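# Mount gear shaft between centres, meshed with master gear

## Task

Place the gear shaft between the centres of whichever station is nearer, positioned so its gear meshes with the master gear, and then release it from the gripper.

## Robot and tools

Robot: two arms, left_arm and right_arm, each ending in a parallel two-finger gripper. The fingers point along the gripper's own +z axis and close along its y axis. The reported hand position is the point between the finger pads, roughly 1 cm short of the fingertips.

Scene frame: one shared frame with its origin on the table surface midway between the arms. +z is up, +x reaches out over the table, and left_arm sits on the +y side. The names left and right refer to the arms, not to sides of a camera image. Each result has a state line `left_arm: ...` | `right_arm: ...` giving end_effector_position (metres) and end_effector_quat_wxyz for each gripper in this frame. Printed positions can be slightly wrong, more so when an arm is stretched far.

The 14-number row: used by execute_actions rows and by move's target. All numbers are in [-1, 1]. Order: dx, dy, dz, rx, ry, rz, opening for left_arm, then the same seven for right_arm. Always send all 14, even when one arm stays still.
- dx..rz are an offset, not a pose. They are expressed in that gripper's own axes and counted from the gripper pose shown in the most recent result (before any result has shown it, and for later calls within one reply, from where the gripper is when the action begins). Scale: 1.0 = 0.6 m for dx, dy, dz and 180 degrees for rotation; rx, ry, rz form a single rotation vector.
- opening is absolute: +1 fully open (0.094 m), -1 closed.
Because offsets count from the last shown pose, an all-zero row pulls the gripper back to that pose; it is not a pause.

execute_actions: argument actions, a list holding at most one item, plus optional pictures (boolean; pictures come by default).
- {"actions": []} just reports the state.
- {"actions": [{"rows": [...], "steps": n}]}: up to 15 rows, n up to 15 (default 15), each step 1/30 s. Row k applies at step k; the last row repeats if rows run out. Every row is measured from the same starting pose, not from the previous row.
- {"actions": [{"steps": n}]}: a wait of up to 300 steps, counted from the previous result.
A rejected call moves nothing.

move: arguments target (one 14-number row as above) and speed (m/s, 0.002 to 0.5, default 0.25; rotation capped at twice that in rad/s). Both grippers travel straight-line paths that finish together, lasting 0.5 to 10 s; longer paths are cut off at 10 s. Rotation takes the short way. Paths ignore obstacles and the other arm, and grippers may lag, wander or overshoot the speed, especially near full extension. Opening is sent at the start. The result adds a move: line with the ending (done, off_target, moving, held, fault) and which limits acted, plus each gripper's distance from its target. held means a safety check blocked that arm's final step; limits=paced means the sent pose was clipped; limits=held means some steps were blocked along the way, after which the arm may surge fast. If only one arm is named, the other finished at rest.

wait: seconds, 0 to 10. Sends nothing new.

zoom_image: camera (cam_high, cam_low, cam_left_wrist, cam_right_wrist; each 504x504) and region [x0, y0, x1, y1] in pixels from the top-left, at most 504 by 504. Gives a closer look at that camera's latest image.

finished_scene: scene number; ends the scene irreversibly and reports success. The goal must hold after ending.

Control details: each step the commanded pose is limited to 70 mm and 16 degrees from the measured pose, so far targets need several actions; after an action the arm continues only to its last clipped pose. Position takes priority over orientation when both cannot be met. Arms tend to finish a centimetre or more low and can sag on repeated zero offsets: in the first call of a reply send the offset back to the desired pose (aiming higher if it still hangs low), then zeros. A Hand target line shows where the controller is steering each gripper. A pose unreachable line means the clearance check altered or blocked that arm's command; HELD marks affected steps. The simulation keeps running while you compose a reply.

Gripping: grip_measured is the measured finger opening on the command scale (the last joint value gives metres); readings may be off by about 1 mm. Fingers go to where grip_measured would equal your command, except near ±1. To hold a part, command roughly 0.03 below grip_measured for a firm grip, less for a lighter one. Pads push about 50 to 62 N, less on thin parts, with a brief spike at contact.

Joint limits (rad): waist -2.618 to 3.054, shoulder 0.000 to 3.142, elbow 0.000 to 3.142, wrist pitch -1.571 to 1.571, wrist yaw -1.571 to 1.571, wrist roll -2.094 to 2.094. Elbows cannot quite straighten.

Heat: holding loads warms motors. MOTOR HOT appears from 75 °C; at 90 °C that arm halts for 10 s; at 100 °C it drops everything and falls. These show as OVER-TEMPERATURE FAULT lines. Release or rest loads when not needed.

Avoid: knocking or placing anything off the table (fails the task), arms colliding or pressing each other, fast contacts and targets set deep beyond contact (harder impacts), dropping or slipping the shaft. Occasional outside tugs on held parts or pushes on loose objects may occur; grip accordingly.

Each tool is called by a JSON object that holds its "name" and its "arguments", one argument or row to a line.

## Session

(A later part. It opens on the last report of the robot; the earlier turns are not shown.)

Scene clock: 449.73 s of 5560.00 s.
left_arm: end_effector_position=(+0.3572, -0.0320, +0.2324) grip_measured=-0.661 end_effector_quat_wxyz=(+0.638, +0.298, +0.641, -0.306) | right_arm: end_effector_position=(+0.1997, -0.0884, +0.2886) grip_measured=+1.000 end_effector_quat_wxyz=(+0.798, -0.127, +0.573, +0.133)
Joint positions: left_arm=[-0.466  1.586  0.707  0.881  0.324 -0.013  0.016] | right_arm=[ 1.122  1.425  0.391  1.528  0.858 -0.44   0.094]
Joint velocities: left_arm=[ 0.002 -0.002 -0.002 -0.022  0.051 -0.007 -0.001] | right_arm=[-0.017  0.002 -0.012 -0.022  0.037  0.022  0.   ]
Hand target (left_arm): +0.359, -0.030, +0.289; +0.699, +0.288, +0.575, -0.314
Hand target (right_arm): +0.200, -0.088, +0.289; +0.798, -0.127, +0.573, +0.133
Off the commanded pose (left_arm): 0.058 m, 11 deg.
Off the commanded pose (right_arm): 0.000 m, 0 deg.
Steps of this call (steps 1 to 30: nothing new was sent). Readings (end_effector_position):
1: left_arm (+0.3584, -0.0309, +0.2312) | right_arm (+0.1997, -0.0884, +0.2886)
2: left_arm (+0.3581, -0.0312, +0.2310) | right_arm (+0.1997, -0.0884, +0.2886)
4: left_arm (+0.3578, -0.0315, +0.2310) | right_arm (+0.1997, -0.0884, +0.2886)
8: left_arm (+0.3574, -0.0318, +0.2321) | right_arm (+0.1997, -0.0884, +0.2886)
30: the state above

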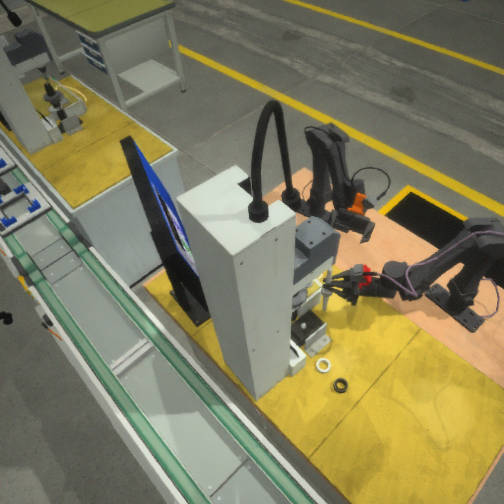

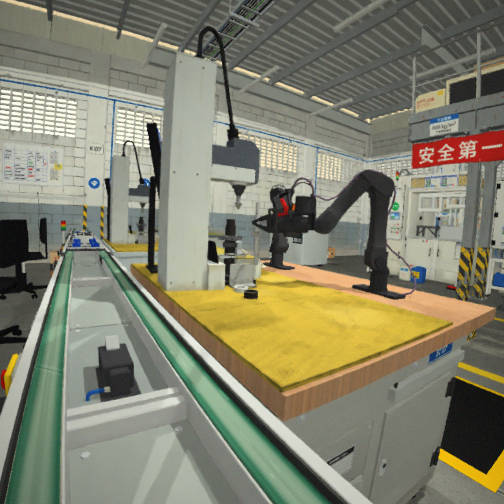

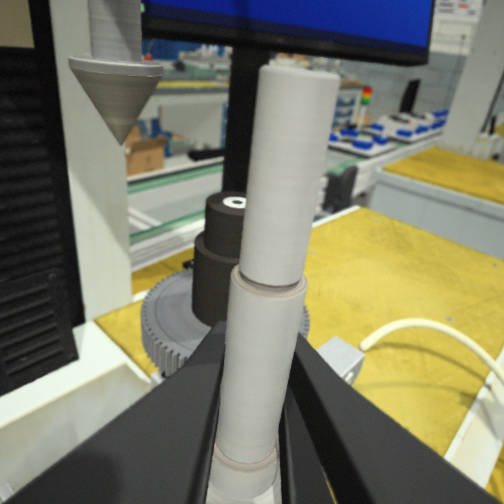

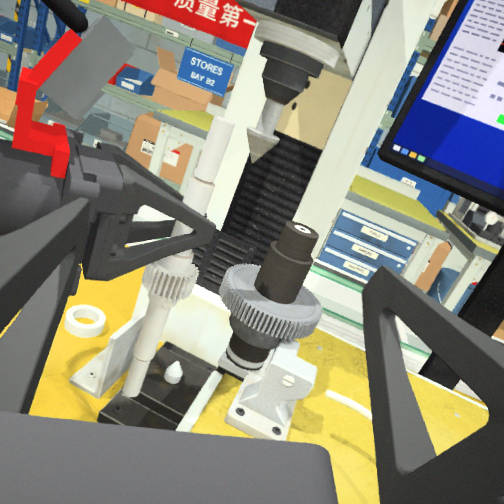

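{"name": "execute_actions", "arguments": {
  "actions": [
    {"rows": [[-0.0985, 0.011, 0.0084, 0, -0.061, 0.018, -0.7, 0, 0, 0, 0, 0, 0, 1], [-0.101, 0.014, 0.0096, 0, -0.064, 0.018, -0.7, 0, 0, 0, 0, 0, 0, 1], [-0.1035, 0.0175, 0.0108, 0, -0.0675, 0.018, -0.7, 0, 0, 0, 0, 0, 0, 1], [-0.106, 0.021, 0.012, 0, -0.071, 0.018, -0.7, 0, 0, 0, 0, 0, 0, 1], [-0.1085, 0.024, 0.0132, 0, -0.074, 0.019, -0.7, 0, 0, 0, 0, 0, 0, 1], [-0.111, 0.027, 0.0144, 0, -0.0775, 0.019, -0.7, 0, 0, 0, 0, 0, 0, 1], [-0.1135, 0.0305, 0.0156, 0, -0.081, 0.019, -0.7, 0, 0, 0, 0, 0, 0, 1], [-0.116, 0.034, 0.0168, 0, -0.084, 0.02, -0.7, 0, 0, 0, 0, 0, 0, 1], [-0.119, 0.037, 0.018, 0, -0.0875, 0.02, -0.7, 0, 0, 0, 0, 0, 0, 1], [-0.1215, 0.0403, 0.0193, 0, -0.091, 0.02, -0.7, 0, 0, 0, 0, 0, 0, 1]], "steps": 15}
  ],
  "pictures": false
}}

{"name": "wait", "arguments": {
  "seconds": 1
}}

{"name": "zoom_image", "arguments": {
  "camera": "cam_high",
  "region": [270, 240, 400, 370]
}}

Scene clock: 487.27 s of 5560.00 s.
left_arm: end_effector_position=(+0.3809, -0.0260, +0.2416) grip_measured=-0.661 end_effector_quat_wxyz=(+0.665, +0.281, +0.616, -0.316) | right_arm: end_effector_position=(+0.1997, -0.0884, +0.2886) grip_measured=+1.000 end_effector_quat_wxyz=(+0.798, -0.127, +0.573, +0.133)
Joint positions: left_arm=[-0.417  1.683  0.753  1.02   0.36  -0.047  0.016] | right_arm=[ 1.122  1.425  0.391  1.528  0.858 -0.44   0.094]
Joint velocities: left_arm=[ 0.002  0.071  0.051  0.242 -0.066 -0.139  0.001] | right_arm=[ 0.012 -0.017  0.007 -0.007 -0.066  0.007  0.   ]
Hand target (left_arm): +0.378, -0.023, +0.303; +0.729, +0.274, +0.536, -0.326
Hand target (right_arm): +0.200, -0.088, +0.289; +0.798, -0.127, +0.573, +0.133
Off the commanded pose (left_arm): 0.064 m, 12 deg.
Off the commanded pose (right_arm): 0.000 m, 0 deg.
Steps of this call (steps 1 to 90: nothing new was sent; then 34.03 s passed at rest; steps 91 to 105: all 15 steps of this action). Readings (end_effector_position):
91: left_arm (+0.3572, -0.0321, +0.2326) | right_arm (+0.1997, -0.0884, +0.2886)
92: left_arm (+0.3573, -0.0323, +0.2328) | right_arm (+0.1997, -0.0884, +0.2886)
94: left_arm (+0.3590, -0.0322, +0.2334) | right_arm (+0.1997, -0.0884, +0.2886)
98: left_arm (+0.3680, -0.0293, +0.2356) | right_arm (+0.1997, -0.0884, +0.2886)
105: the state above

Scene clock: 488.27 s of 5560.00 s.
left_arm: end_effector_position=(+0.3795, -0.0273, +0.2479) grip_measured=-0.661 end_effector_quat_wxyz=(+0.671, +0.281, +0.605, -0.323) | right_arm: end_effector_position=(+0.1997, -0.0884, +0.2886) grip_measured=+1.000 end_effector_quat_wxyz=(+0.798, -0.127, +0.573, +0.133)
Joint positions: left_arm=[-0.417  1.686  0.756  1.048  0.371 -0.057  0.016] | right_arm=[ 1.122  1.425  0.391  1.528  0.858 -0.44   0.094]
Joint velocities: left_arm=[-0.017  0.002  0.022  0.007 -0.051 -0.007 -0.   ] | right_arm=[ 0.002  0.017 -0.007 -0.022 -0.037  0.022  0.   ]
Hand target (left_arm): +0.378, -0.023, +0.303; +0.729, +0.274, +0.537, -0.326
Hand target (right_arm): +0.200, -0.088, +0.289; +0.798, -0.127, +0.573, +0.133
Off the commanded pose (left_arm): 0.057 m, 11 deg.
Off the commanded pose (right_arm): 0.000 m, 0 deg.
Steps of this call (steps 1 to 30: nothing new was sent). Readings (end_effector_position):
1: left_arm (+0.3809, -0.0263, +0.2423) | right_arm (+0.1997, -0.0884, +0.2886)
2: left_arm (+0.3807, -0.0266, +0.2432) | right_arm (+0.1997, -0.0884, +0.2886)
4: left_arm (+0.3803, -0.0269, +0.2448) | right_arm (+0.1997, -0.0884, +0.2886)
8: left_arm (+0.3799, -0.0271, +0.2472) | right_arm (+0.1997, -0.0884, +0.2886)
30: the state above

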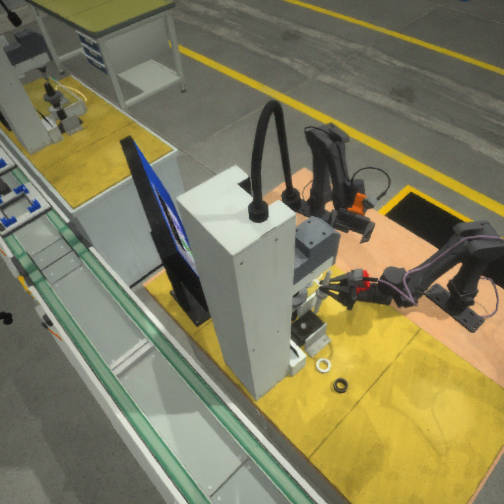

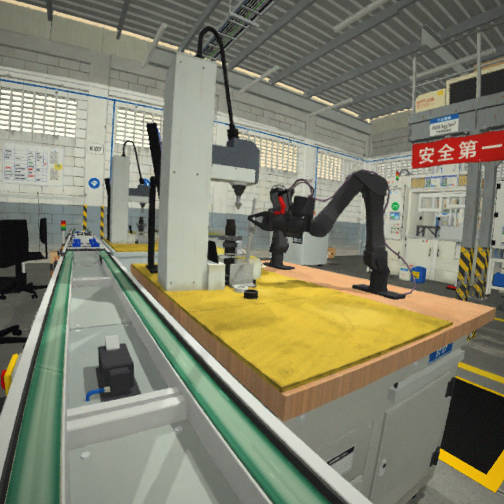

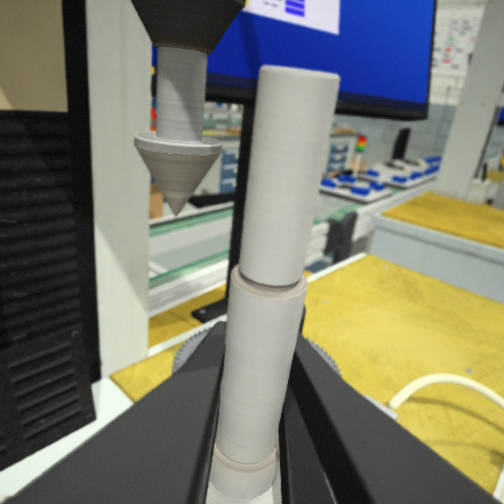

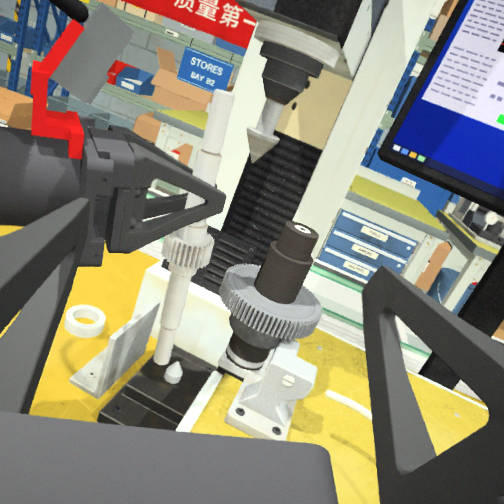

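Region (270, 240, 400, 370) of cam_high's 504x504 image, scaled by 3.877, with more detail than that image has.

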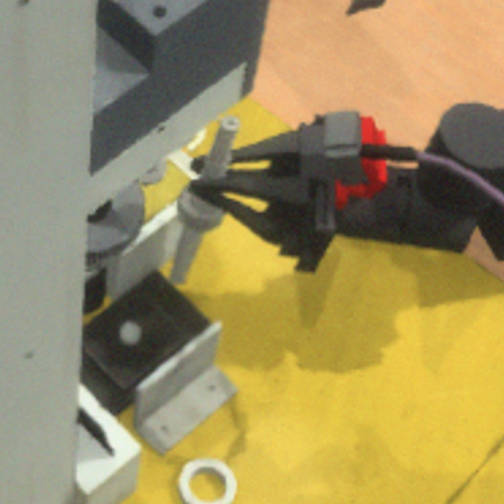

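{"name": "execute_actions", "arguments": {
  "actions": [
    {"rows": [[-0.094, 0.011, 0.0154, 0, -0.057, 0.02, -0.7, 0, 0, 0, 0, 0, 0, 1], [-0.0937, 0.015, 0.0185, 0, -0.057, 0.02, -0.7, 0, 0, 0, 0, 0, 0, 1], [-0.0934, 0.0186, 0.0217, 0, -0.058, 0.02, -0.7, 0, 0, 0, 0, 0, 0, 1], [-0.0931, 0.0225, 0.0248, 0, -0.058, 0.02, -0.7, 0, 0, 0, 0, 0, 0, 1], [-0.0929, 0.0263, 0.028, 0, -0.058, 0.02, -0.7, 0, 0, 0, 0, 0, 0, 1], [-0.0926, 0.03, 0.031, 0, -0.059, 0.02, -0.7, 0, 0, 0, 0, 0, 0, 1], [-0.0923, 0.034, 0.0343, 0, -0.059, 0.02, -0.7, 0, 0, 0, 0, 0, 0, 1], [-0.092, 0.038, 0.0374, 0, -0.059, 0.02, -0.7, 0, 0, 0, 0, 0, 0, 1], [-0.0918, 0.042, 0.0405, 0, -0.06, 0.02, -0.7, 0, 0, 0, 0, 0, 0, 1], [-0.0915, 0.0457, 0.0437, 0, -0.06, 0.02, -0.7, 0, 0, 0, 0, 0, 0, 1]], "steps": 15}
  ],
  "pictures": false
}}

{"name": "wait", "arguments": {
  "seconds": 1
}}

{"name": "zoom_image", "arguments": {
  "camera": "cam_high",
  "region": [270, 240, 400, 370]
}}

{"name": "zoom_image", "arguments": {
  "camera": "cam_right_wrist",
  "region": [100, 260, 260, 420]
}}

Scene clock: 520.33 s of 5560.00 s.
left_arm: end_effector_position=(+0.4130, -0.0278, +0.2470) grip_measured=-0.661 end_effector_quat_wxyz=(+0.677, +0.272, +0.604, -0.322) | right_arm: end_effector_position=(+0.1997, -0.0884, +0.2886) grip_measured=+1.000 end_effector_quat_wxyz=(+0.798, -0.127, +0.573, +0.133)
Joint positions: left_arm=[-0.377  1.797  0.869  1.061  0.395 -0.072  0.016] | right_arm=[ 1.122  1.425  0.391  1.528  0.858 -0.44   0.094]
Joint velocities: left_arm=[-0.012  0.037  0.017  0.022  0.037 -0.051 -0.   ] | right_arm=[-0.022 -0.017  0.027 -0.007 -0.007 -0.022  0.   ]
Hand target (left_arm): +0.409, -0.024, +0.304; +0.733, +0.270, +0.532, -0.327
Hand target (right_arm): +0.200, -0.088, +0.289; +0.798, -0.127, +0.573, +0.133
Off the commanded pose (left_arm): 0.058 m, 11 deg.
Off the commanded pose (right_arm): 0.000 m, 0 deg.
Steps of this call (steps 1 to 90: nothing new was sent; then 28.57 s passed at rest; steps 91 to 105: all 15 steps of this action). Readings (end_effector_position):
91: left_arm (+0.3798, -0.0276, +0.2480) | right_arm (+0.1997, -0.0884, +0.2886)
92: left_arm (+0.3806, -0.0283, +0.2485) | right_arm (+0.1997, -0.0884, +0.2886)
94: left_arm (+0.3841, -0.0301, +0.2491) | right_arm (+0.1997, -0.0884, +0.2886)
98: left_arm (+0.3965, -0.0302, +0.2496) | right_arm (+0.1997, -0.0884, +0.2886)
105: the state above

Scene clock: 521.33 s of 5560.00 s.
left_arm: end_effector_position=(+0.4119, -0.0289, +0.2470) grip_measured=-0.661 end_effector_quat_wxyz=(+0.675, +0.275, +0.602, -0.326) | right_arm: end_effector_position=(+0.1997, -0.0884, +0.2886) grip_measured=+1.000 end_effector_quat_wxyz=(+0.798, -0.127, +0.573, +0.133)
Joint positions: left_arm=[-0.377  1.799  0.87   1.064  0.404 -0.076  0.016] | right_arm=[ 1.122  1.425  0.391  1.528  0.858 -0.44   0.094]
Joint velocities: left_arm=[-0.017 -0.002 -0.007  0.037  0.022 -0.007  0.   ] | right_arm=[ 0.012  0.017 -0.012 -0.022 -0.037  0.007  0.   ]
Hand target (left_arm): +0.409, -0.024, +0.304; +0.733, +0.270, +0.532, -0.327
Hand target (right_arm): +0.200, -0.088, +0.289; +0.798, -0.127, +0.573, +0.133
Off the commanded pose (left_arm): 0.058 m, 11 deg.
Off the commanded pose (right_arm): 0.000 m, 0 deg.
Steps of this call (steps 1 to 30: nothing new was sent). Readings (end_effector_position):
1: left_arm (+0.4131, -0.0280, +0.2466) | right_arm (+0.1997, -0.0884, +0.2886)
2: left_arm (+0.4128, -0.0282, +0.2464) | right_arm (+0.1997, -0.0884, +0.2886)
4: left_arm (+0.4125, -0.0285, +0.2464) | right_arm (+0.1997, -0.0884, +0.2886)
8: left_arm (+0.4122, -0.0287, +0.2469) | right_arm (+0.1997, -0.0884, +0.2886)
30: the state above

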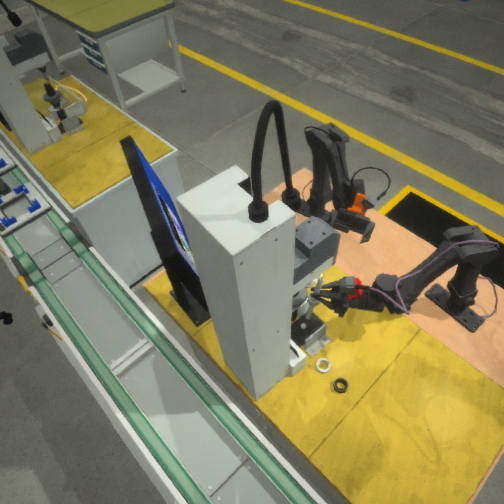

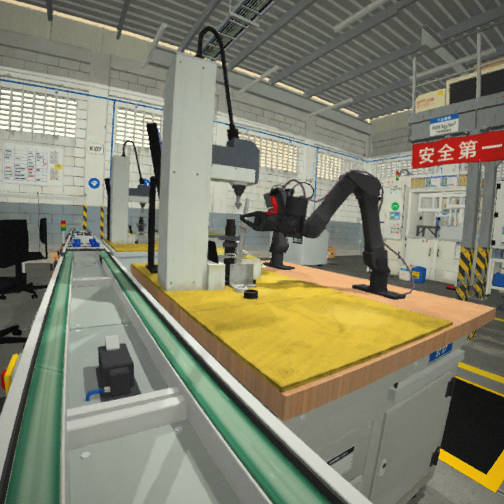

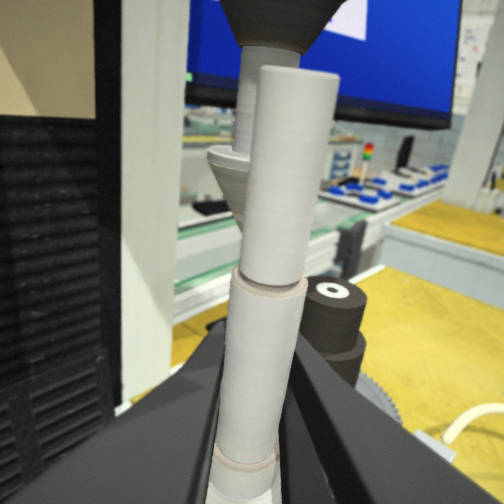

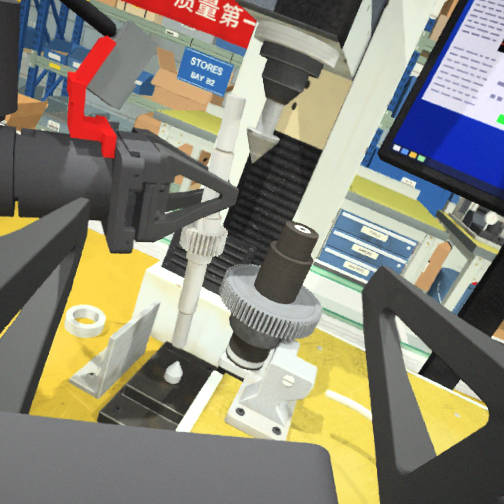

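Region (270, 240, 400, 370) of cam_high's 504x504 image, scaled by 3.877, with more detail than that image has.

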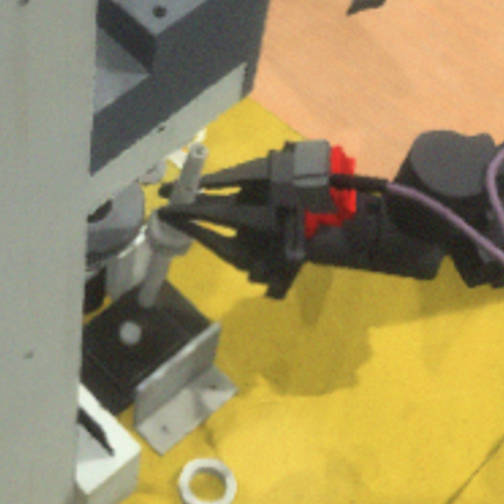

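Region (100, 260, 260, 420) of cam_right_wrist's 504x504 image, scaled by 3.150, with more detail than that image has.

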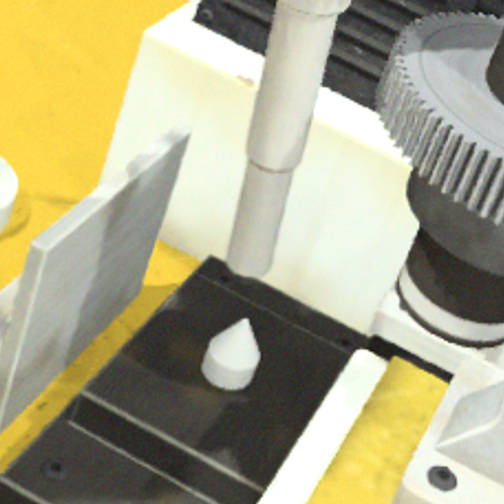

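{"name": "execute_actions", "arguments": {
  "actions": [
    {"rows": [[-0.093, 0.0065, 0.0105, 0, -0.057, 0.022, -0.7, 0, 0, 0, 0, 0, 0, 1], [-0.09, 0.008, 0.012, 0, -0.057, 0.022, -0.7, 0, 0, 0, 0, 0, 0, 1], [-0.087, 0.0095, 0.013, 0, -0.057, 0.022, -0.7, 0, 0, 0, 0, 0, 0, 1], [-0.084, 0.011, 0.0143, 0, -0.057, 0.022, -0.7, 0, 0, 0, 0, 0, 0, 1], [-0.081, 0.0125, 0.0155, 0, -0.057, 0.022, -0.7, 0, 0, 0, 0, 0, 0, 1], [-0.078, 0.014, 0.0168, 0, -0.057, 0.022, -0.7, 0, 0, 0, 0, 0, 0, 1], [-0.075, 0.0155, 0.018, 0, -0.057, 0.022, -0.7, 0, 0, 0, 0, 0, 0, 1], [-0.072, 0.017, 0.0193, 0, -0.057, 0.022, -0.7, 0, 0, 0, 0, 0, 0, 1], [-0.0685, 0.0185, 0.0205, 0, -0.057, 0.022, -0.7, 0, 0, 0, 0, 0, 0, 1], [-0.065, 0.0198, 0.0218, 0, -0.057, 0.022, -0.7, 0, 0, 0, 0, 0, 0, 1]], "steps": 15}
  ],
  "pictures": false
}}

{"name": "wait", "arguments": {
  "seconds": 1
}}

{"name": "zoom_image", "arguments": {
  "camera": "cam_high",
  "region": [270, 240, 400, 370]
}}

{"name": "zoom_image", "arguments": {
  "camera": "cam_right_wrist",
  "region": [100, 260, 260, 420]
}}

Scene clock: 541.07 s of 5560.00 s.
left_arm: end_effector_position=(+0.4228, -0.0345, +0.2236) grip_measured=-0.661 end_effector_quat_wxyz=(+0.670, +0.274, +0.608, -0.327) | right_arm: end_effector_position=(+0.1997, -0.0884, +0.2886) grip_measured=+1.000 end_effector_quat_wxyz=(+0.798, -0.127, +0.573, +0.133)
Joint positions: left_arm=[-0.377  1.892  0.892  1.12   0.405 -0.079  0.016] | right_arm=[ 1.122  1.425  0.391  1.528  0.858 -0.44   0.094]
Joint velocities: left_arm=[ 0.002  0.061 -0.002 -0.066 -0.022 -0.007  0.001] | right_arm=[-0.012  0.007 -0.007 -0.022  0.022  0.022  0.   ]
Hand target (left_arm): +0.422, -0.026, +0.285; +0.735, +0.267, +0.532, -0.326
Hand target (right_arm): +0.200, -0.088, +0.289; +0.798, -0.127, +0.573, +0.133
Off the commanded pose (left_arm): 0.064 m, 12 deg.
Off the commanded pose (right_arm): 0.000 m, 0 deg.
Steps of this call (steps 1 to 90: nothing new was sent; then 16.23 s passed at rest; steps 91 to 105: all 15 steps of this action). Readings (end_effector_position):
91: left_arm (+0.4120, -0.0289, +0.2471) | right_arm (+0.1997, -0.0884, +0.2886)
92: left_arm (+0.4121, -0.0290, +0.2471) | right_arm (+0.1997, -0.0884, +0.2886)
94: left_arm (+0.4129, -0.0294, +0.2461) | right_arm (+0.1997, -0.0884, +0.2886)
98: left_arm (+0.4175, -0.0317, +0.2394) | right_arm (+0.1997, -0.0884, +0.2886)
105: the state above

Scene clock: 542.07 s of 5560.00 s.
left_arm: end_effector_position=(+0.4223, -0.0344, +0.2270) grip_measured=-0.661 end_effector_quat_wxyz=(+0.675, +0.274, +0.602, -0.328) | right_arm: end_effector_position=(+0.1997, -0.0884, +0.2886) grip_measured=+1.000 end_effector_quat_wxyz=(+0.798, -0.127, +0.573, +0.133)
Joint positions: left_arm=[-0.377  1.892  0.892  1.136  0.405 -0.079  0.016] | right_arm=[ 1.122  1.425  0.391  1.528  0.858 -0.44   0.094]
Joint velocities: left_arm=[-0.007 -0.002  0.002  0.081 -0.007  0.007 -0.001] | right_arm=[-0.002  0.017 -0.002  0.066 -0.022 -0.007  0.   ]
Hand target (left_arm): +0.422, -0.026, +0.285; +0.735, +0.267, +0.531, -0.326
Hand target (right_arm): +0.200, -0.088, +0.289; +0.798, -0.127, +0.573, +0.133
Off the commanded pose (left_arm): 0.061 m, 11 deg.
Off the commanded pose (right_arm): 0.000 m, 0 deg.
Steps of this call (steps 1 to 30: nothing new was sent). Readings (end_effector_position):
1: left_arm (+0.4228, -0.0345, +0.2232) | right_arm (+0.1997, -0.0884, +0.2886)
2: left_arm (+0.4228, -0.0345, +0.2233) | right_arm (+0.1997, -0.0884, +0.2886)
4: left_arm (+0.4227, -0.0344, +0.2245) | right_arm (+0.1997, -0.0884, +0.2886)
8: left_arm (+0.4224, -0.0344, +0.2264) | right_arm (+0.1997, -0.0884, +0.2886)
30: the state above

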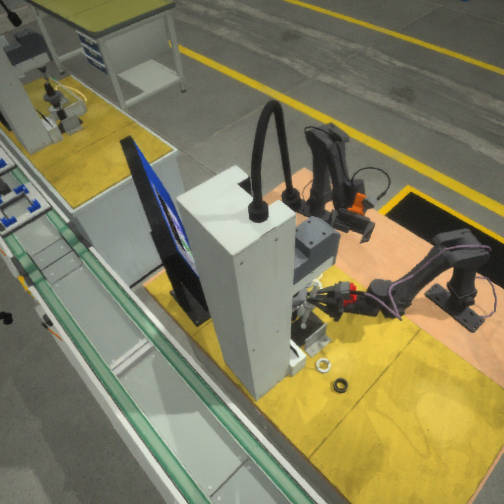

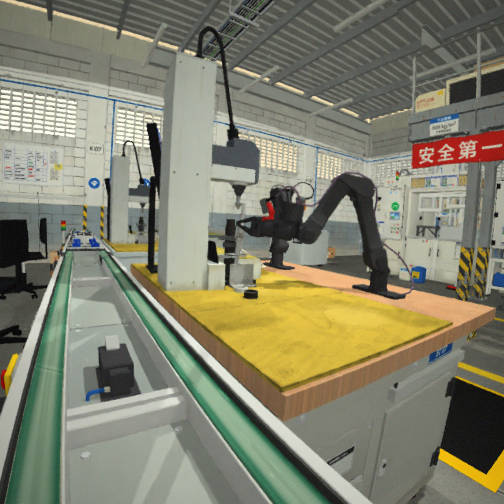

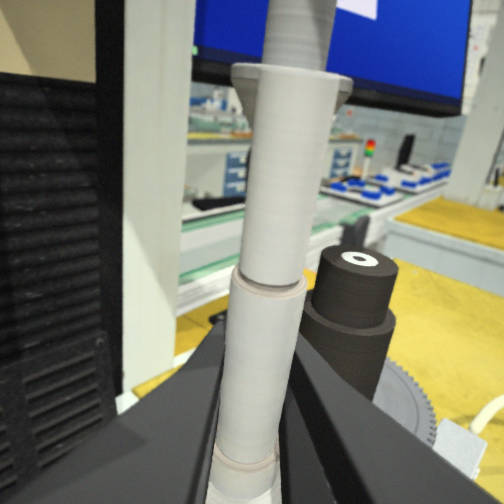

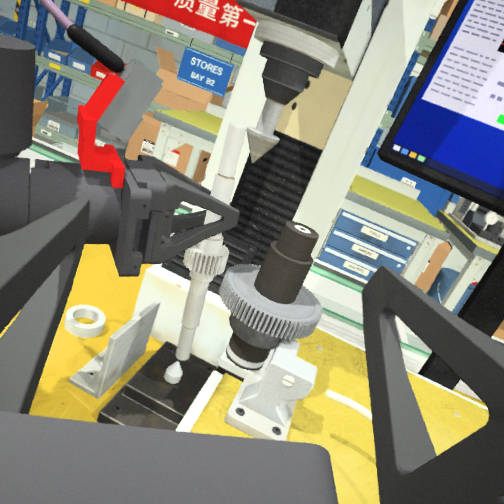

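Region (270, 240, 400, 370) of cam_high's 504x504 image, scaled by 3.877, with more detail than that image has.

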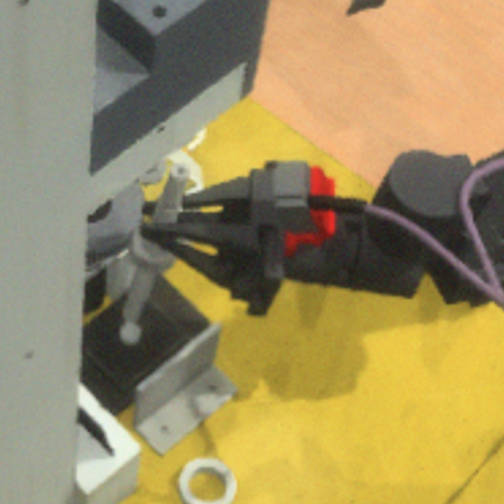

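Region (100, 260, 260, 420) of cam_right_wrist's 504x504 image, scaled by 3.150, with more detail than that image has.

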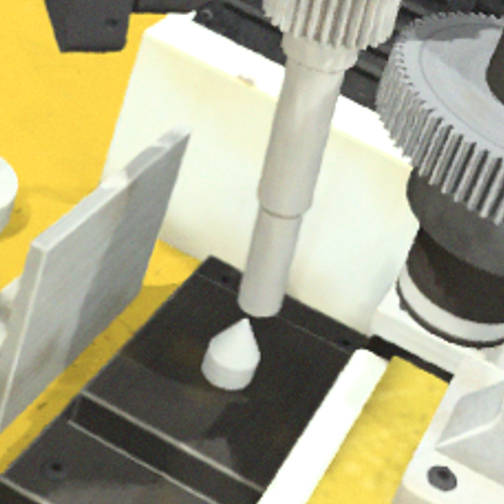

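{"name": "execute_actions", "arguments": {
  "actions": [
    {"rows": [[-0.1003, 0.012, 0.0075, 0, -0.057, 0.022, -0.7, 0, 0, 0, 0, 0, 0, 1], [-0.1004, 0.013, 0.0067, 0, -0.057, 0.022, -0.7, 0, 0, 0, 0, 0, 0, 1], [-0.1006, 0.014, 0.0059, 0, -0.057, 0.022, -0.7, 0, 0, 0, 0, 0, 0, 1], [-0.1007, 0.015, 0.0051, 0, -0.057, 0.022, -0.7, 0, 0, 0, 0, 0, 0, 1], [-0.1009, 0.016, 0.0043, 0, -0.057, 0.022, -0.7, 0, 0, 0, 0, 0, 0, 1], [-0.101, 0.017, 0.0035, 0, -0.057, 0.022, -0.7, 0, 0, 0, 0, 0, 0, 1], [-0.1012, 0.018, 0.0027, 0, -0.057, 0.022, -0.7, 0, 0, 0, 0, 0, 0, 1]], "steps": 15}
  ],
  "pictures": false
}}

{"name": "wait", "arguments": {
  "seconds": 1
}}

{"name": "zoom_image", "arguments": {
  "camera": "cam_high",
  "region": [270, 270, 350, 350]
}}

{"name": "zoom_image", "arguments": {
  "camera": "cam_right_wrist",
  "region": [100, 260, 260, 420]
}}

Scene clock: 560.30 s of 5560.00 s.
left_arm: end_effector_position=(+0.4262, -0.0272, +0.2285) grip_measured=-0.661 end_effector_quat_wxyz=(+0.677, +0.269, +0.602, -0.328) | right_arm: end_effector_position=(+0.1997, -0.0884, +0.2886) grip_measured=+1.000 end_effector_quat_wxyz=(+0.798, -0.127, +0.573, +0.133)
Joint positions: left_arm=[-0.358  1.892  0.892  1.143  0.417 -0.089  0.016] | right_arm=[ 1.122  1.425  0.391  1.528  0.858 -0.44   0.094]
Joint velocities: left_arm=[-0.007 -0.007 -0.027 -0.081  0.051 -0.037 -0.   ] | right_arm=[ 0.007 -0.002 -0.012 -0.037 -0.022  0.081  0.   ]
Hand target (left_arm): +0.424, -0.021, +0.285; +0.735, +0.266, +0.531, -0.328
Hand target (right_arm): +0.200, -0.088, +0.289; +0.798, -0.127, +0.573, +0.133
Off the commanded pose (left_arm): 0.059 m, 11 deg.
Off the commanded pose (right_arm): 0.000 m, 0 deg.
Steps of this call (steps 1 to 90: nothing new was sent; then 14.73 s passed at rest; steps 91 to 105: all 15 steps of this action). Readings (end_effector_position):
91: left_arm (+0.4223, -0.0344, +0.2271) | right_arm (+0.1997, -0.0884, +0.2886)
92: left_arm (+0.4224, -0.0341, +0.2272) | right_arm (+0.1997, -0.0884, +0.2886)
94: left_arm (+0.4226, -0.0334, +0.2274) | right_arm (+0.1997, -0.0884, +0.2886)
98: left_arm (+0.4249, -0.0295, +0.2280) | right_arm (+0.1997, -0.0884, +0.2886)
105: the state above

Scene clock: 561.30 s of 5560.00 s.
left_arm: end_effector_position=(+0.4259, -0.0274, +0.2287) grip_measured=-0.661 end_effector_quat_wxyz=(+0.676, +0.270, +0.602, -0.329) | right_arm: end_effector_position=(+0.1997, -0.0884, +0.2886) grip_measured=+1.000 end_effector_quat_wxyz=(+0.798, -0.127, +0.573, +0.133)
Joint positions: left_arm=[-0.358  1.892  0.892  1.144  0.419 -0.09   0.016] | right_arm=[ 1.122  1.425  0.391  1.528  0.858 -0.44   0.094]
Joint velocities: left_arm=[-0.012 -0.002 -0.002 -0.007 -0.037 -0.066 -0.001] | right_arm=[-0.007 -0.017  0.017 -0.007  0.11  -0.066  0.   ]
Hand target (left_arm): +0.424, -0.021, +0.286; +0.735, +0.266, +0.531, -0.328
Hand target (right_arm): +0.200, -0.088, +0.289; +0.798, -0.127, +0.573, +0.133
Off the commanded pose (left_arm): 0.059 m, 11 deg.
Off the commanded pose (right_arm): 0.000 m, 0 deg.
Steps of this call (steps 1 to 30: nothing new was sent). Readings (end_effector_position):
1: left_arm (+0.4262, -0.0272, +0.2286) | right_arm (+0.1997, -0.0884, +0.2886)
2: left_arm (+0.4261, -0.0272, +0.2286) | right_arm (+0.1997, -0.0884, +0.2886)
4: left_arm (+0.4261, -0.0273, +0.2286) | right_arm (+0.1997, -0.0884, +0.2886)
8: left_arm (+0.4260, -0.0274, +0.2287) | right_arm (+0.1997, -0.0884, +0.2886)
30: the state above

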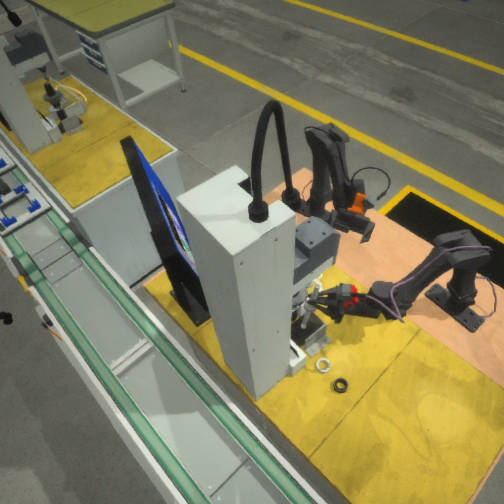

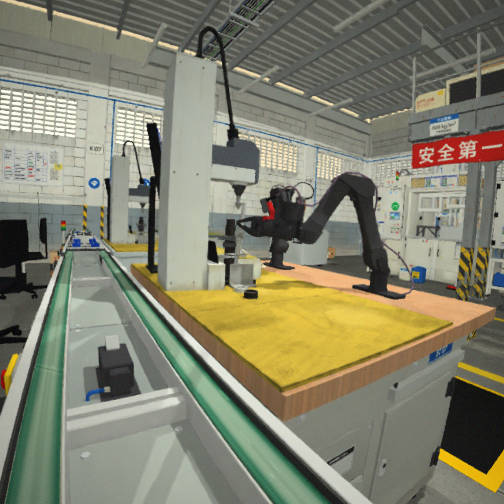

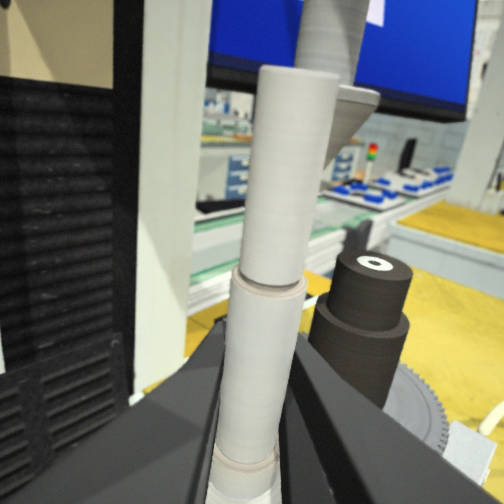

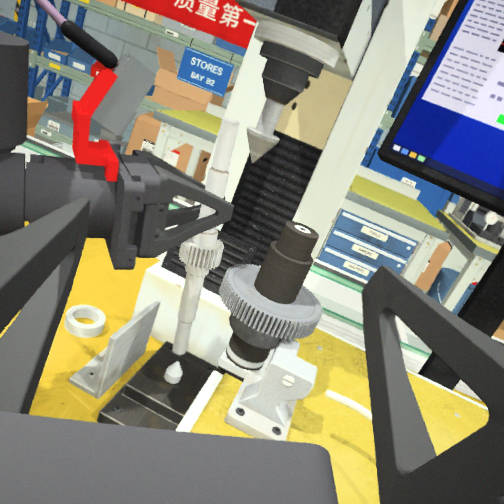

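Region (270, 270, 350, 350) of cam_high's 504x504 image, scaled by 6.300, with more detail than that image has.

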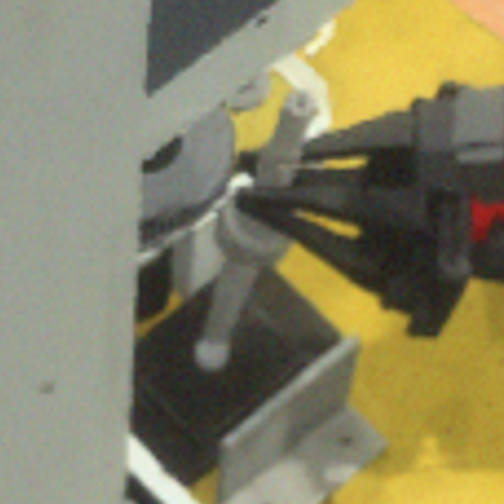

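Region (100, 260, 260, 420) of cam_right_wrist's 504x504 image, scaled by 3.150, with more detail than that image has.

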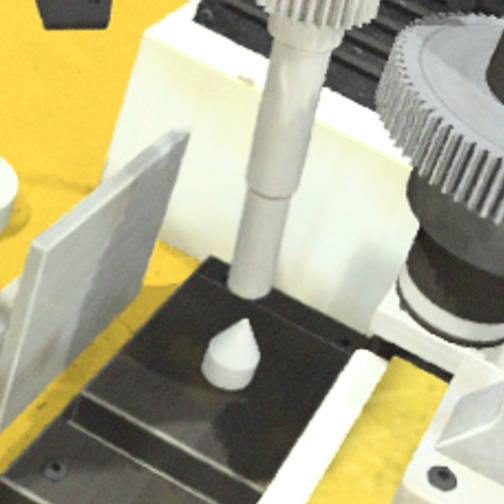

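{"name": "execute_actions", "arguments": {
  "actions": [
    {"rows": [[-0.0972, 0.0053, 0.0078, 0.0015, -0.0557, 0.022, -0.7, 0, 0, 0, 0, 0, 0, 1], [-0.0972, 0.0053, 0.0078, 0.0015, -0.0557, 0.02, -0.7, 0, 0, 0, 0, 0, 0, 1], [-0.0972, 0.0053, 0.0078, 0.0015, -0.0557, 0.018, -0.7, 0, 0, 0, 0, 0, 0, 1], [-0.0972, 0.0053, 0.0078, 0.0015, -0.0557, 0.016, -0.7, 0, 0, 0, 0, 0, 0, 1]], "steps": 15}
  ],
  "pictures": false
}}

{"name": "wait", "arguments": {
  "seconds": 1
}}

{"name": "zoom_image", "arguments": {
  "camera": "cam_right_wrist",
  "region": [100, 260, 260, 420]
}}

Scene clock: 574.53 s of 5560.00 s.
left_arm: end_effector_position=(+0.4258, -0.0273, +0.2298) grip_measured=-0.661 end_effector_quat_wxyz=(+0.674, +0.263, +0.603, -0.336) | right_arm: end_effector_position=(+0.1997, -0.0884, +0.2886) grip_measured=+1.000 end_effector_quat_wxyz=(+0.798, -0.127, +0.573, +0.133)
Joint positions: left_arm=[-0.358  1.892  0.892  1.149  0.419 -0.112  0.016] | right_arm=[ 1.122  1.425  0.391  1.528  0.858 -0.44   0.094]
Joint velocities: left_arm=[-0.002 -0.012 -0.022 -0.007 -0.022 -0.022 -0.   ] | right_arm=[-0.002  0.002 -0.007  0.007 -0.007 -0.081  0.   ]
Hand target (left_arm): +0.423, -0.021, +0.285; +0.732, +0.258, +0.534, -0.336
Hand target (right_arm): +0.200, -0.088, +0.289; +0.798, -0.127, +0.573, +0.133
Off the commanded pose (left_arm): 0.057 m, 11 deg.
Off the commanded pose (right_arm): 0.000 m, 0 deg.
Steps of this call (steps 1 to 90: nothing new was sent; then 9.73 s passed at rest; steps 91 to 105: all 15 steps of this action). Readings (end_effector_position):
91: left_arm (+0.4259, -0.0274, +0.2288) | right_arm (+0.1997, -0.0884, +0.2886)
92: left_arm (+0.4259, -0.0274, +0.2288) | right_arm (+0.1997, -0.0884, +0.2886)
94: left_arm (+0.4258, -0.0274, +0.2292) | right_arm (+0.1997, -0.0884, +0.2886)
98: left_arm (+0.4258, -0.0274, +0.2296) | right_arm (+0.1997, -0.0884, +0.2886)
105: the state above

Scene clock: 575.53 s of 5560.00 s.
left_arm: end_effector_position=(+0.4257, -0.0273, +0.2299) grip_measured=-0.661 end_effector_quat_wxyz=(+0.674, +0.262, +0.603, -0.337) | right_arm: end_effector_position=(+0.1997, -0.0884, +0.2886) grip_measured=+1.000 end_effector_quat_wxyz=(+0.798, -0.127, +0.573, +0.133)
Joint positions: left_arm=[-0.358  1.892  0.892  1.149  0.419 -0.113  0.016] | right_arm=[ 1.122  1.425  0.391  1.528  0.858 -0.44   0.094]
Joint velocities: left_arm=[ 0.007  0.012 -0.007  0.022 -0.007 -0.007 -0.001] | right_arm=[ 0.002 -0.012 -0.022  0.037 -0.022 -0.007  0.   ]
Hand target (left_arm): +0.423, -0.021, +0.285; +0.732, +0.258, +0.534, -0.336
Hand target (right_arm): +0.200, -0.088, +0.289; +0.798, -0.127, +0.573, +0.133
Off the commanded pose (left_arm): 0.057 m, 11 deg.
Off the commanded pose (right_arm): 0.000 m, 0 deg.
Steps of this call (steps 1 to 30: nothing new was sent). Readings (end_effector_position):
1: left_arm (+0.4258, -0.0273, +0.2298) | right_arm (+0.1997, -0.0884, +0.2886)
2: left_arm (+0.4257, -0.0273, +0.2299) | right_arm (+0.1997, -0.0884, +0.2886)
4: left_arm (+0.4257, -0.0273, +0.2299) | right_arm (+0.1997, -0.0884, +0.2886)
8: left_arm (+0.4257, -0.0273, +0.2299) | right_arm (+0.1997, -0.0884, +0.2886)
30: the state above

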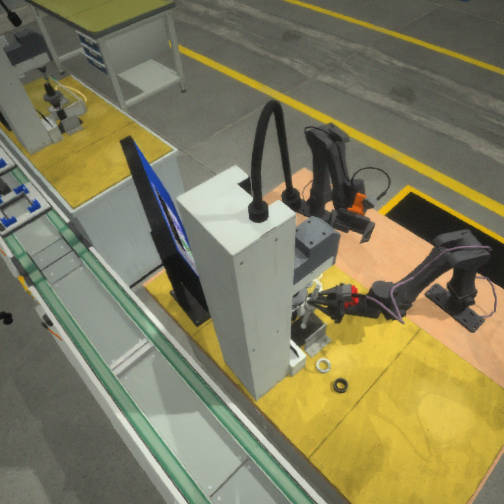

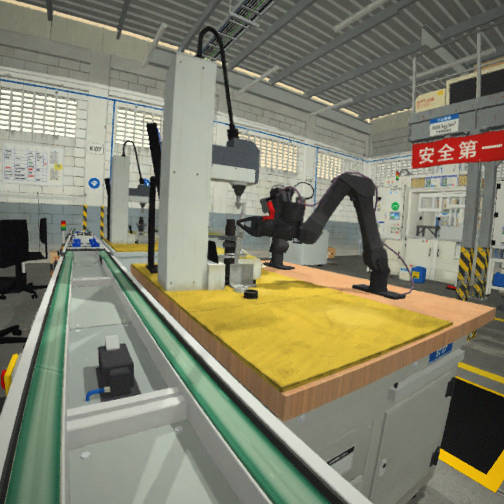

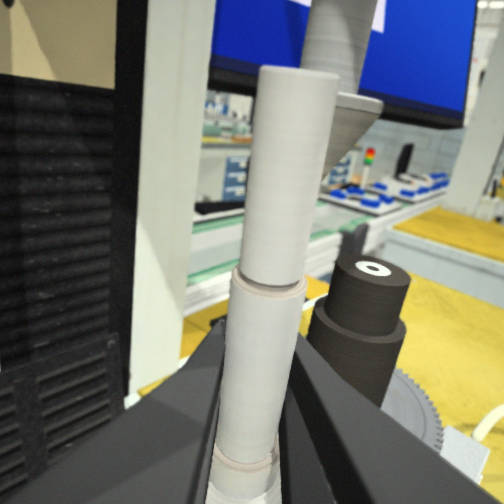

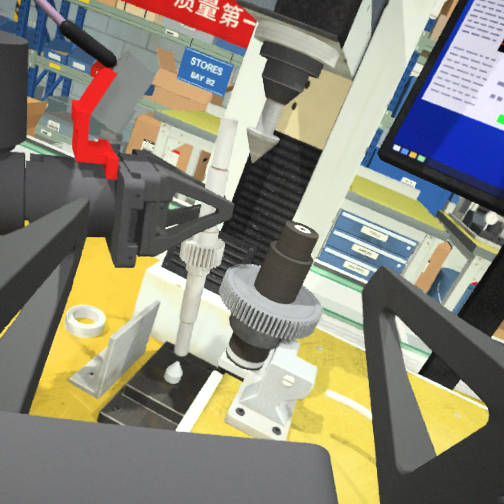

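Region (100, 260, 260, 420) of cam_right_wrist's 504x504 image, scaled by 3.150, with more detail than that image has.

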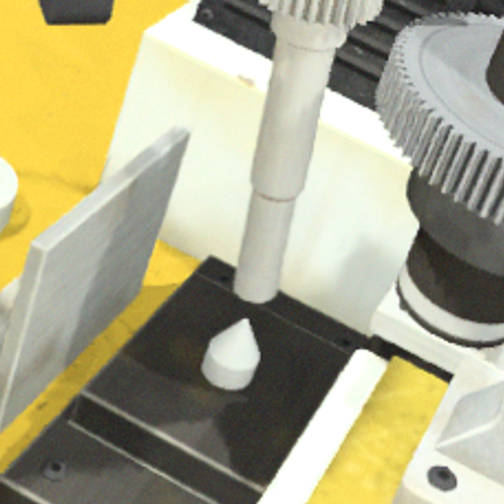

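{"name": "execute_actions", "arguments": {
  "actions": [
    {"rows": [[-0.094, 0.0037, 0.0085, 0.0015, -0.0545, 0.0228, -0.7, 0, 0, 0, 0, 0, 0, 1], [-0.0925, 0.0038, 0.0083, 0.0015, -0.0545, 0.0228, -0.7, 0, 0, 0, 0, 0, 0, 1], [-0.091, 0.0039, 0.0081, 0.0015, -0.0545, 0.0228, -0.7, 0, 0, 0, 0, 0, 0, 1], [-0.0895, 0.004, 0.0079, 0.0015, -0.0545, 0.0228, -0.7, 0, 0, 0, 0, 0, 0, 1], [-0.088, 0.004, 0.0077, 0.0015, -0.0545, 0.0228, -0.7, 0, 0, 0, 0, 0, 0, 1], [-0.0865, 0.0041, 0.0075, 0.0015, -0.0545, 0.0228, -0.7, 0, 0, 0, 0, 0, 0, 1], [-0.085, 0.0042, 0.0073, 0.0015, -0.0545, 0.0228, -0.7, 0, 0, 0, 0, 0, 0, 1], [-0.0835, 0.0042, 0.0071, 0.0015, -0.0545, 0.0228, -0.7, 0, 0, 0, 0, 0, 0, 1], [-0.082, 0.0043, 0.0069, 0.0015, -0.0545, 0.0228, -0.7, 0, 0, 0, 0, 0, 0, 1]], "steps": 15}
  ],
  "pictures": false
}}

{"name": "wait", "arguments": {
  "seconds": 1
}}

{"name": "zoom_image", "arguments": {
  "camera": "cam_right_wrist",
  "region": [100, 260, 260, 420]
}}

Scene clock: 593.07 s of 5560.00 s.
left_arm: end_effector_position=(+0.4269, -0.0279, +0.2257) grip_measured=-0.661 end_effector_quat_wxyz=(+0.676, +0.263, +0.601, -0.337) | right_arm: end_effector_position=(+0.1997, -0.0884, +0.2886) grip_measured=+1.000 end_effector_quat_wxyz=(+0.798, -0.127, +0.573, +0.133)
Joint positions: left_arm=[-0.358  1.913  0.892  1.176  0.419 -0.113  0.016] | right_arm=[ 1.122  1.425  0.391  1.528  0.858 -0.44   0.094]
Joint velocities: left_arm=[-0.022  0.022 -0.012 -0.037  0.022  0.007 -0.   ] | right_arm=[-0.012 -0.002 -0.002  0.007 -0.066  0.051  0.   ]
Hand target (left_arm): +0.424, -0.021, +0.277; +0.732, +0.257, +0.534, -0.336
Hand target (right_arm): +0.200, -0.088, +0.289; +0.798, -0.127, +0.573, +0.133
Off the commanded pose (left_arm): 0.054 m, 10 deg.
Off the commanded pose (right_arm): 0.000 m, 0 deg.
Steps of this call (steps 1 to 90: nothing new was sent; then 14.03 s passed at rest; steps 91 to 105: all 15 steps of this action). Readings (end_effector_position):
91: left_arm (+0.4257, -0.0273, +0.2299) | right_arm (+0.1997, -0.0884, +0.2886)
92: left_arm (+0.4257, -0.0273, +0.2301) | right_arm (+0.1997, -0.0884, +0.2886)
94: left_arm (+0.4256, -0.0273, +0.2306) | right_arm (+0.1997, -0.0884, +0.2886)
98: left_arm (+0.4257, -0.0273, +0.2314) | right_arm (+0.1997, -0.0884, +0.2886)
105: the state above

Scene clock: 594.07 s of 5560.00 s.
left_arm: end_effector_position=(+0.4268, -0.0279, +0.2265) grip_measured=-0.661 end_effector_quat_wxyz=(+0.677, +0.263, +0.599, -0.337) | right_arm: end_effector_position=(+0.1997, -0.0884, +0.2886) grip_measured=+1.000 end_effector_quat_wxyz=(+0.798, -0.127, +0.573, +0.133)
Joint positions: left_arm=[-0.358  1.914  0.892  1.181  0.419 -0.113  0.016] | right_arm=[ 1.122  1.425  0.391  1.528  0.858 -0.44   0.094]
Joint velocities: left_arm=[-0.012  0.007  0.007  0.037  0.051  0.022  0.   ] | right_arm=[-0.002  0.012  0.007 -0.022  0.037 -0.022  0.   ]
Hand target (left_arm): +0.424, -0.021, +0.277; +0.732, +0.257, +0.534, -0.336
Hand target (right_arm): +0.200, -0.088, +0.289; +0.798, -0.127, +0.573, +0.133
Off the commanded pose (left_arm): 0.053 m, 10 deg.
Off the commanded pose (right_arm): 0.000 m, 0 deg.
Steps of this call (steps 1 to 30: nothing new was sent). Readings (end_effector_position):
1: left_arm (+0.4270, -0.0279, +0.2253) | right_arm (+0.1997, -0.0884, +0.2886)
2: left_arm (+0.4270, -0.0279, +0.2253) | right_arm (+0.1997, -0.0884, +0.2886)
4: left_arm (+0.4270, -0.0279, +0.2257) | right_arm (+0.1997, -0.0884, +0.2886)
8: left_arm (+0.4269, -0.0279, +0.2262) | right_arm (+0.1997, -0.0884, +0.2886)
30: the state above

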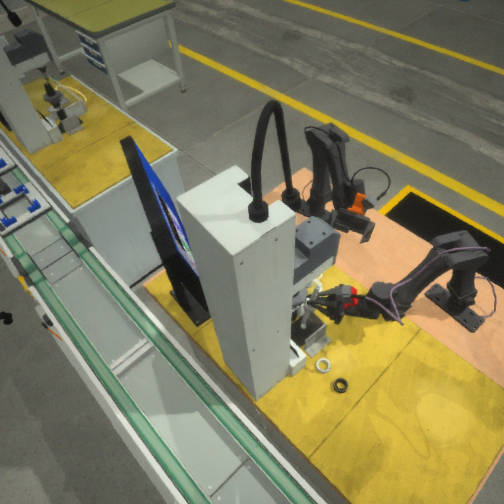

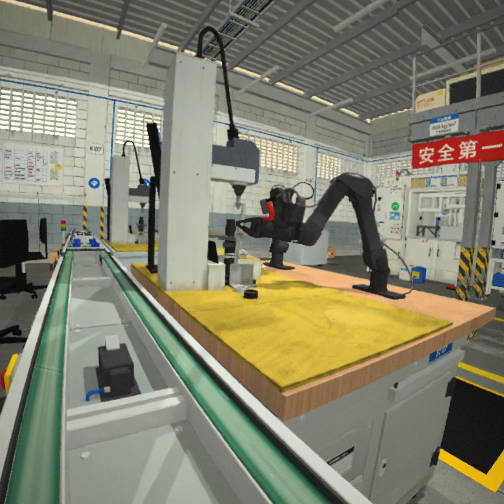

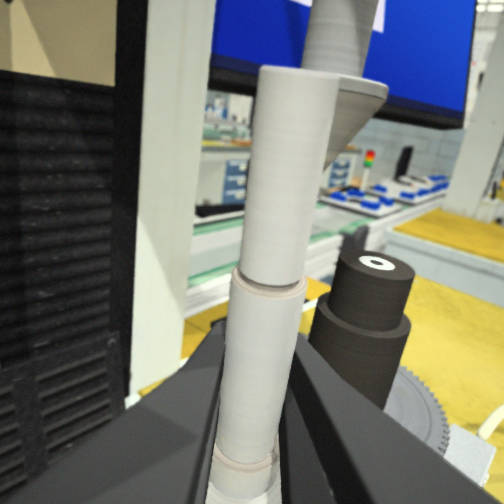

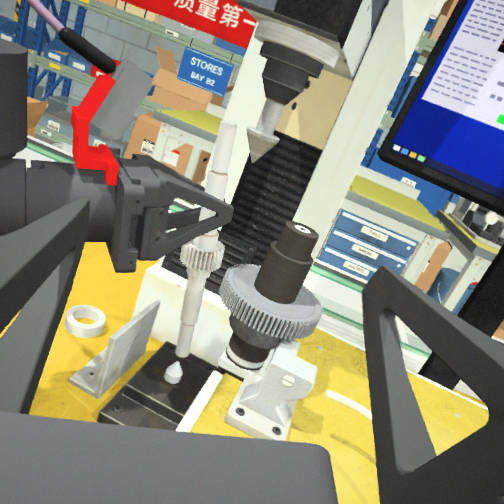

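Region (100, 260, 260, 420) of cam_right_wrist's 504x504 image, scaled by 3.150, with more detail than that image has.

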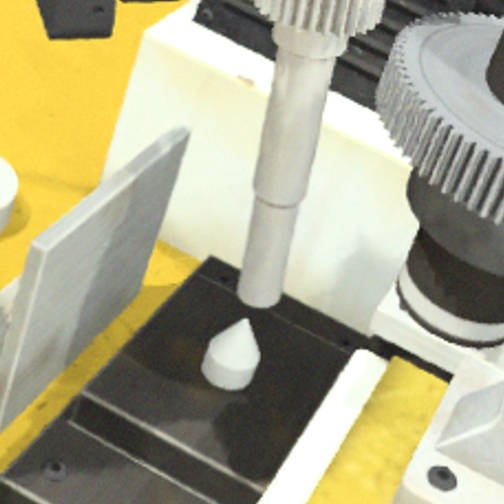

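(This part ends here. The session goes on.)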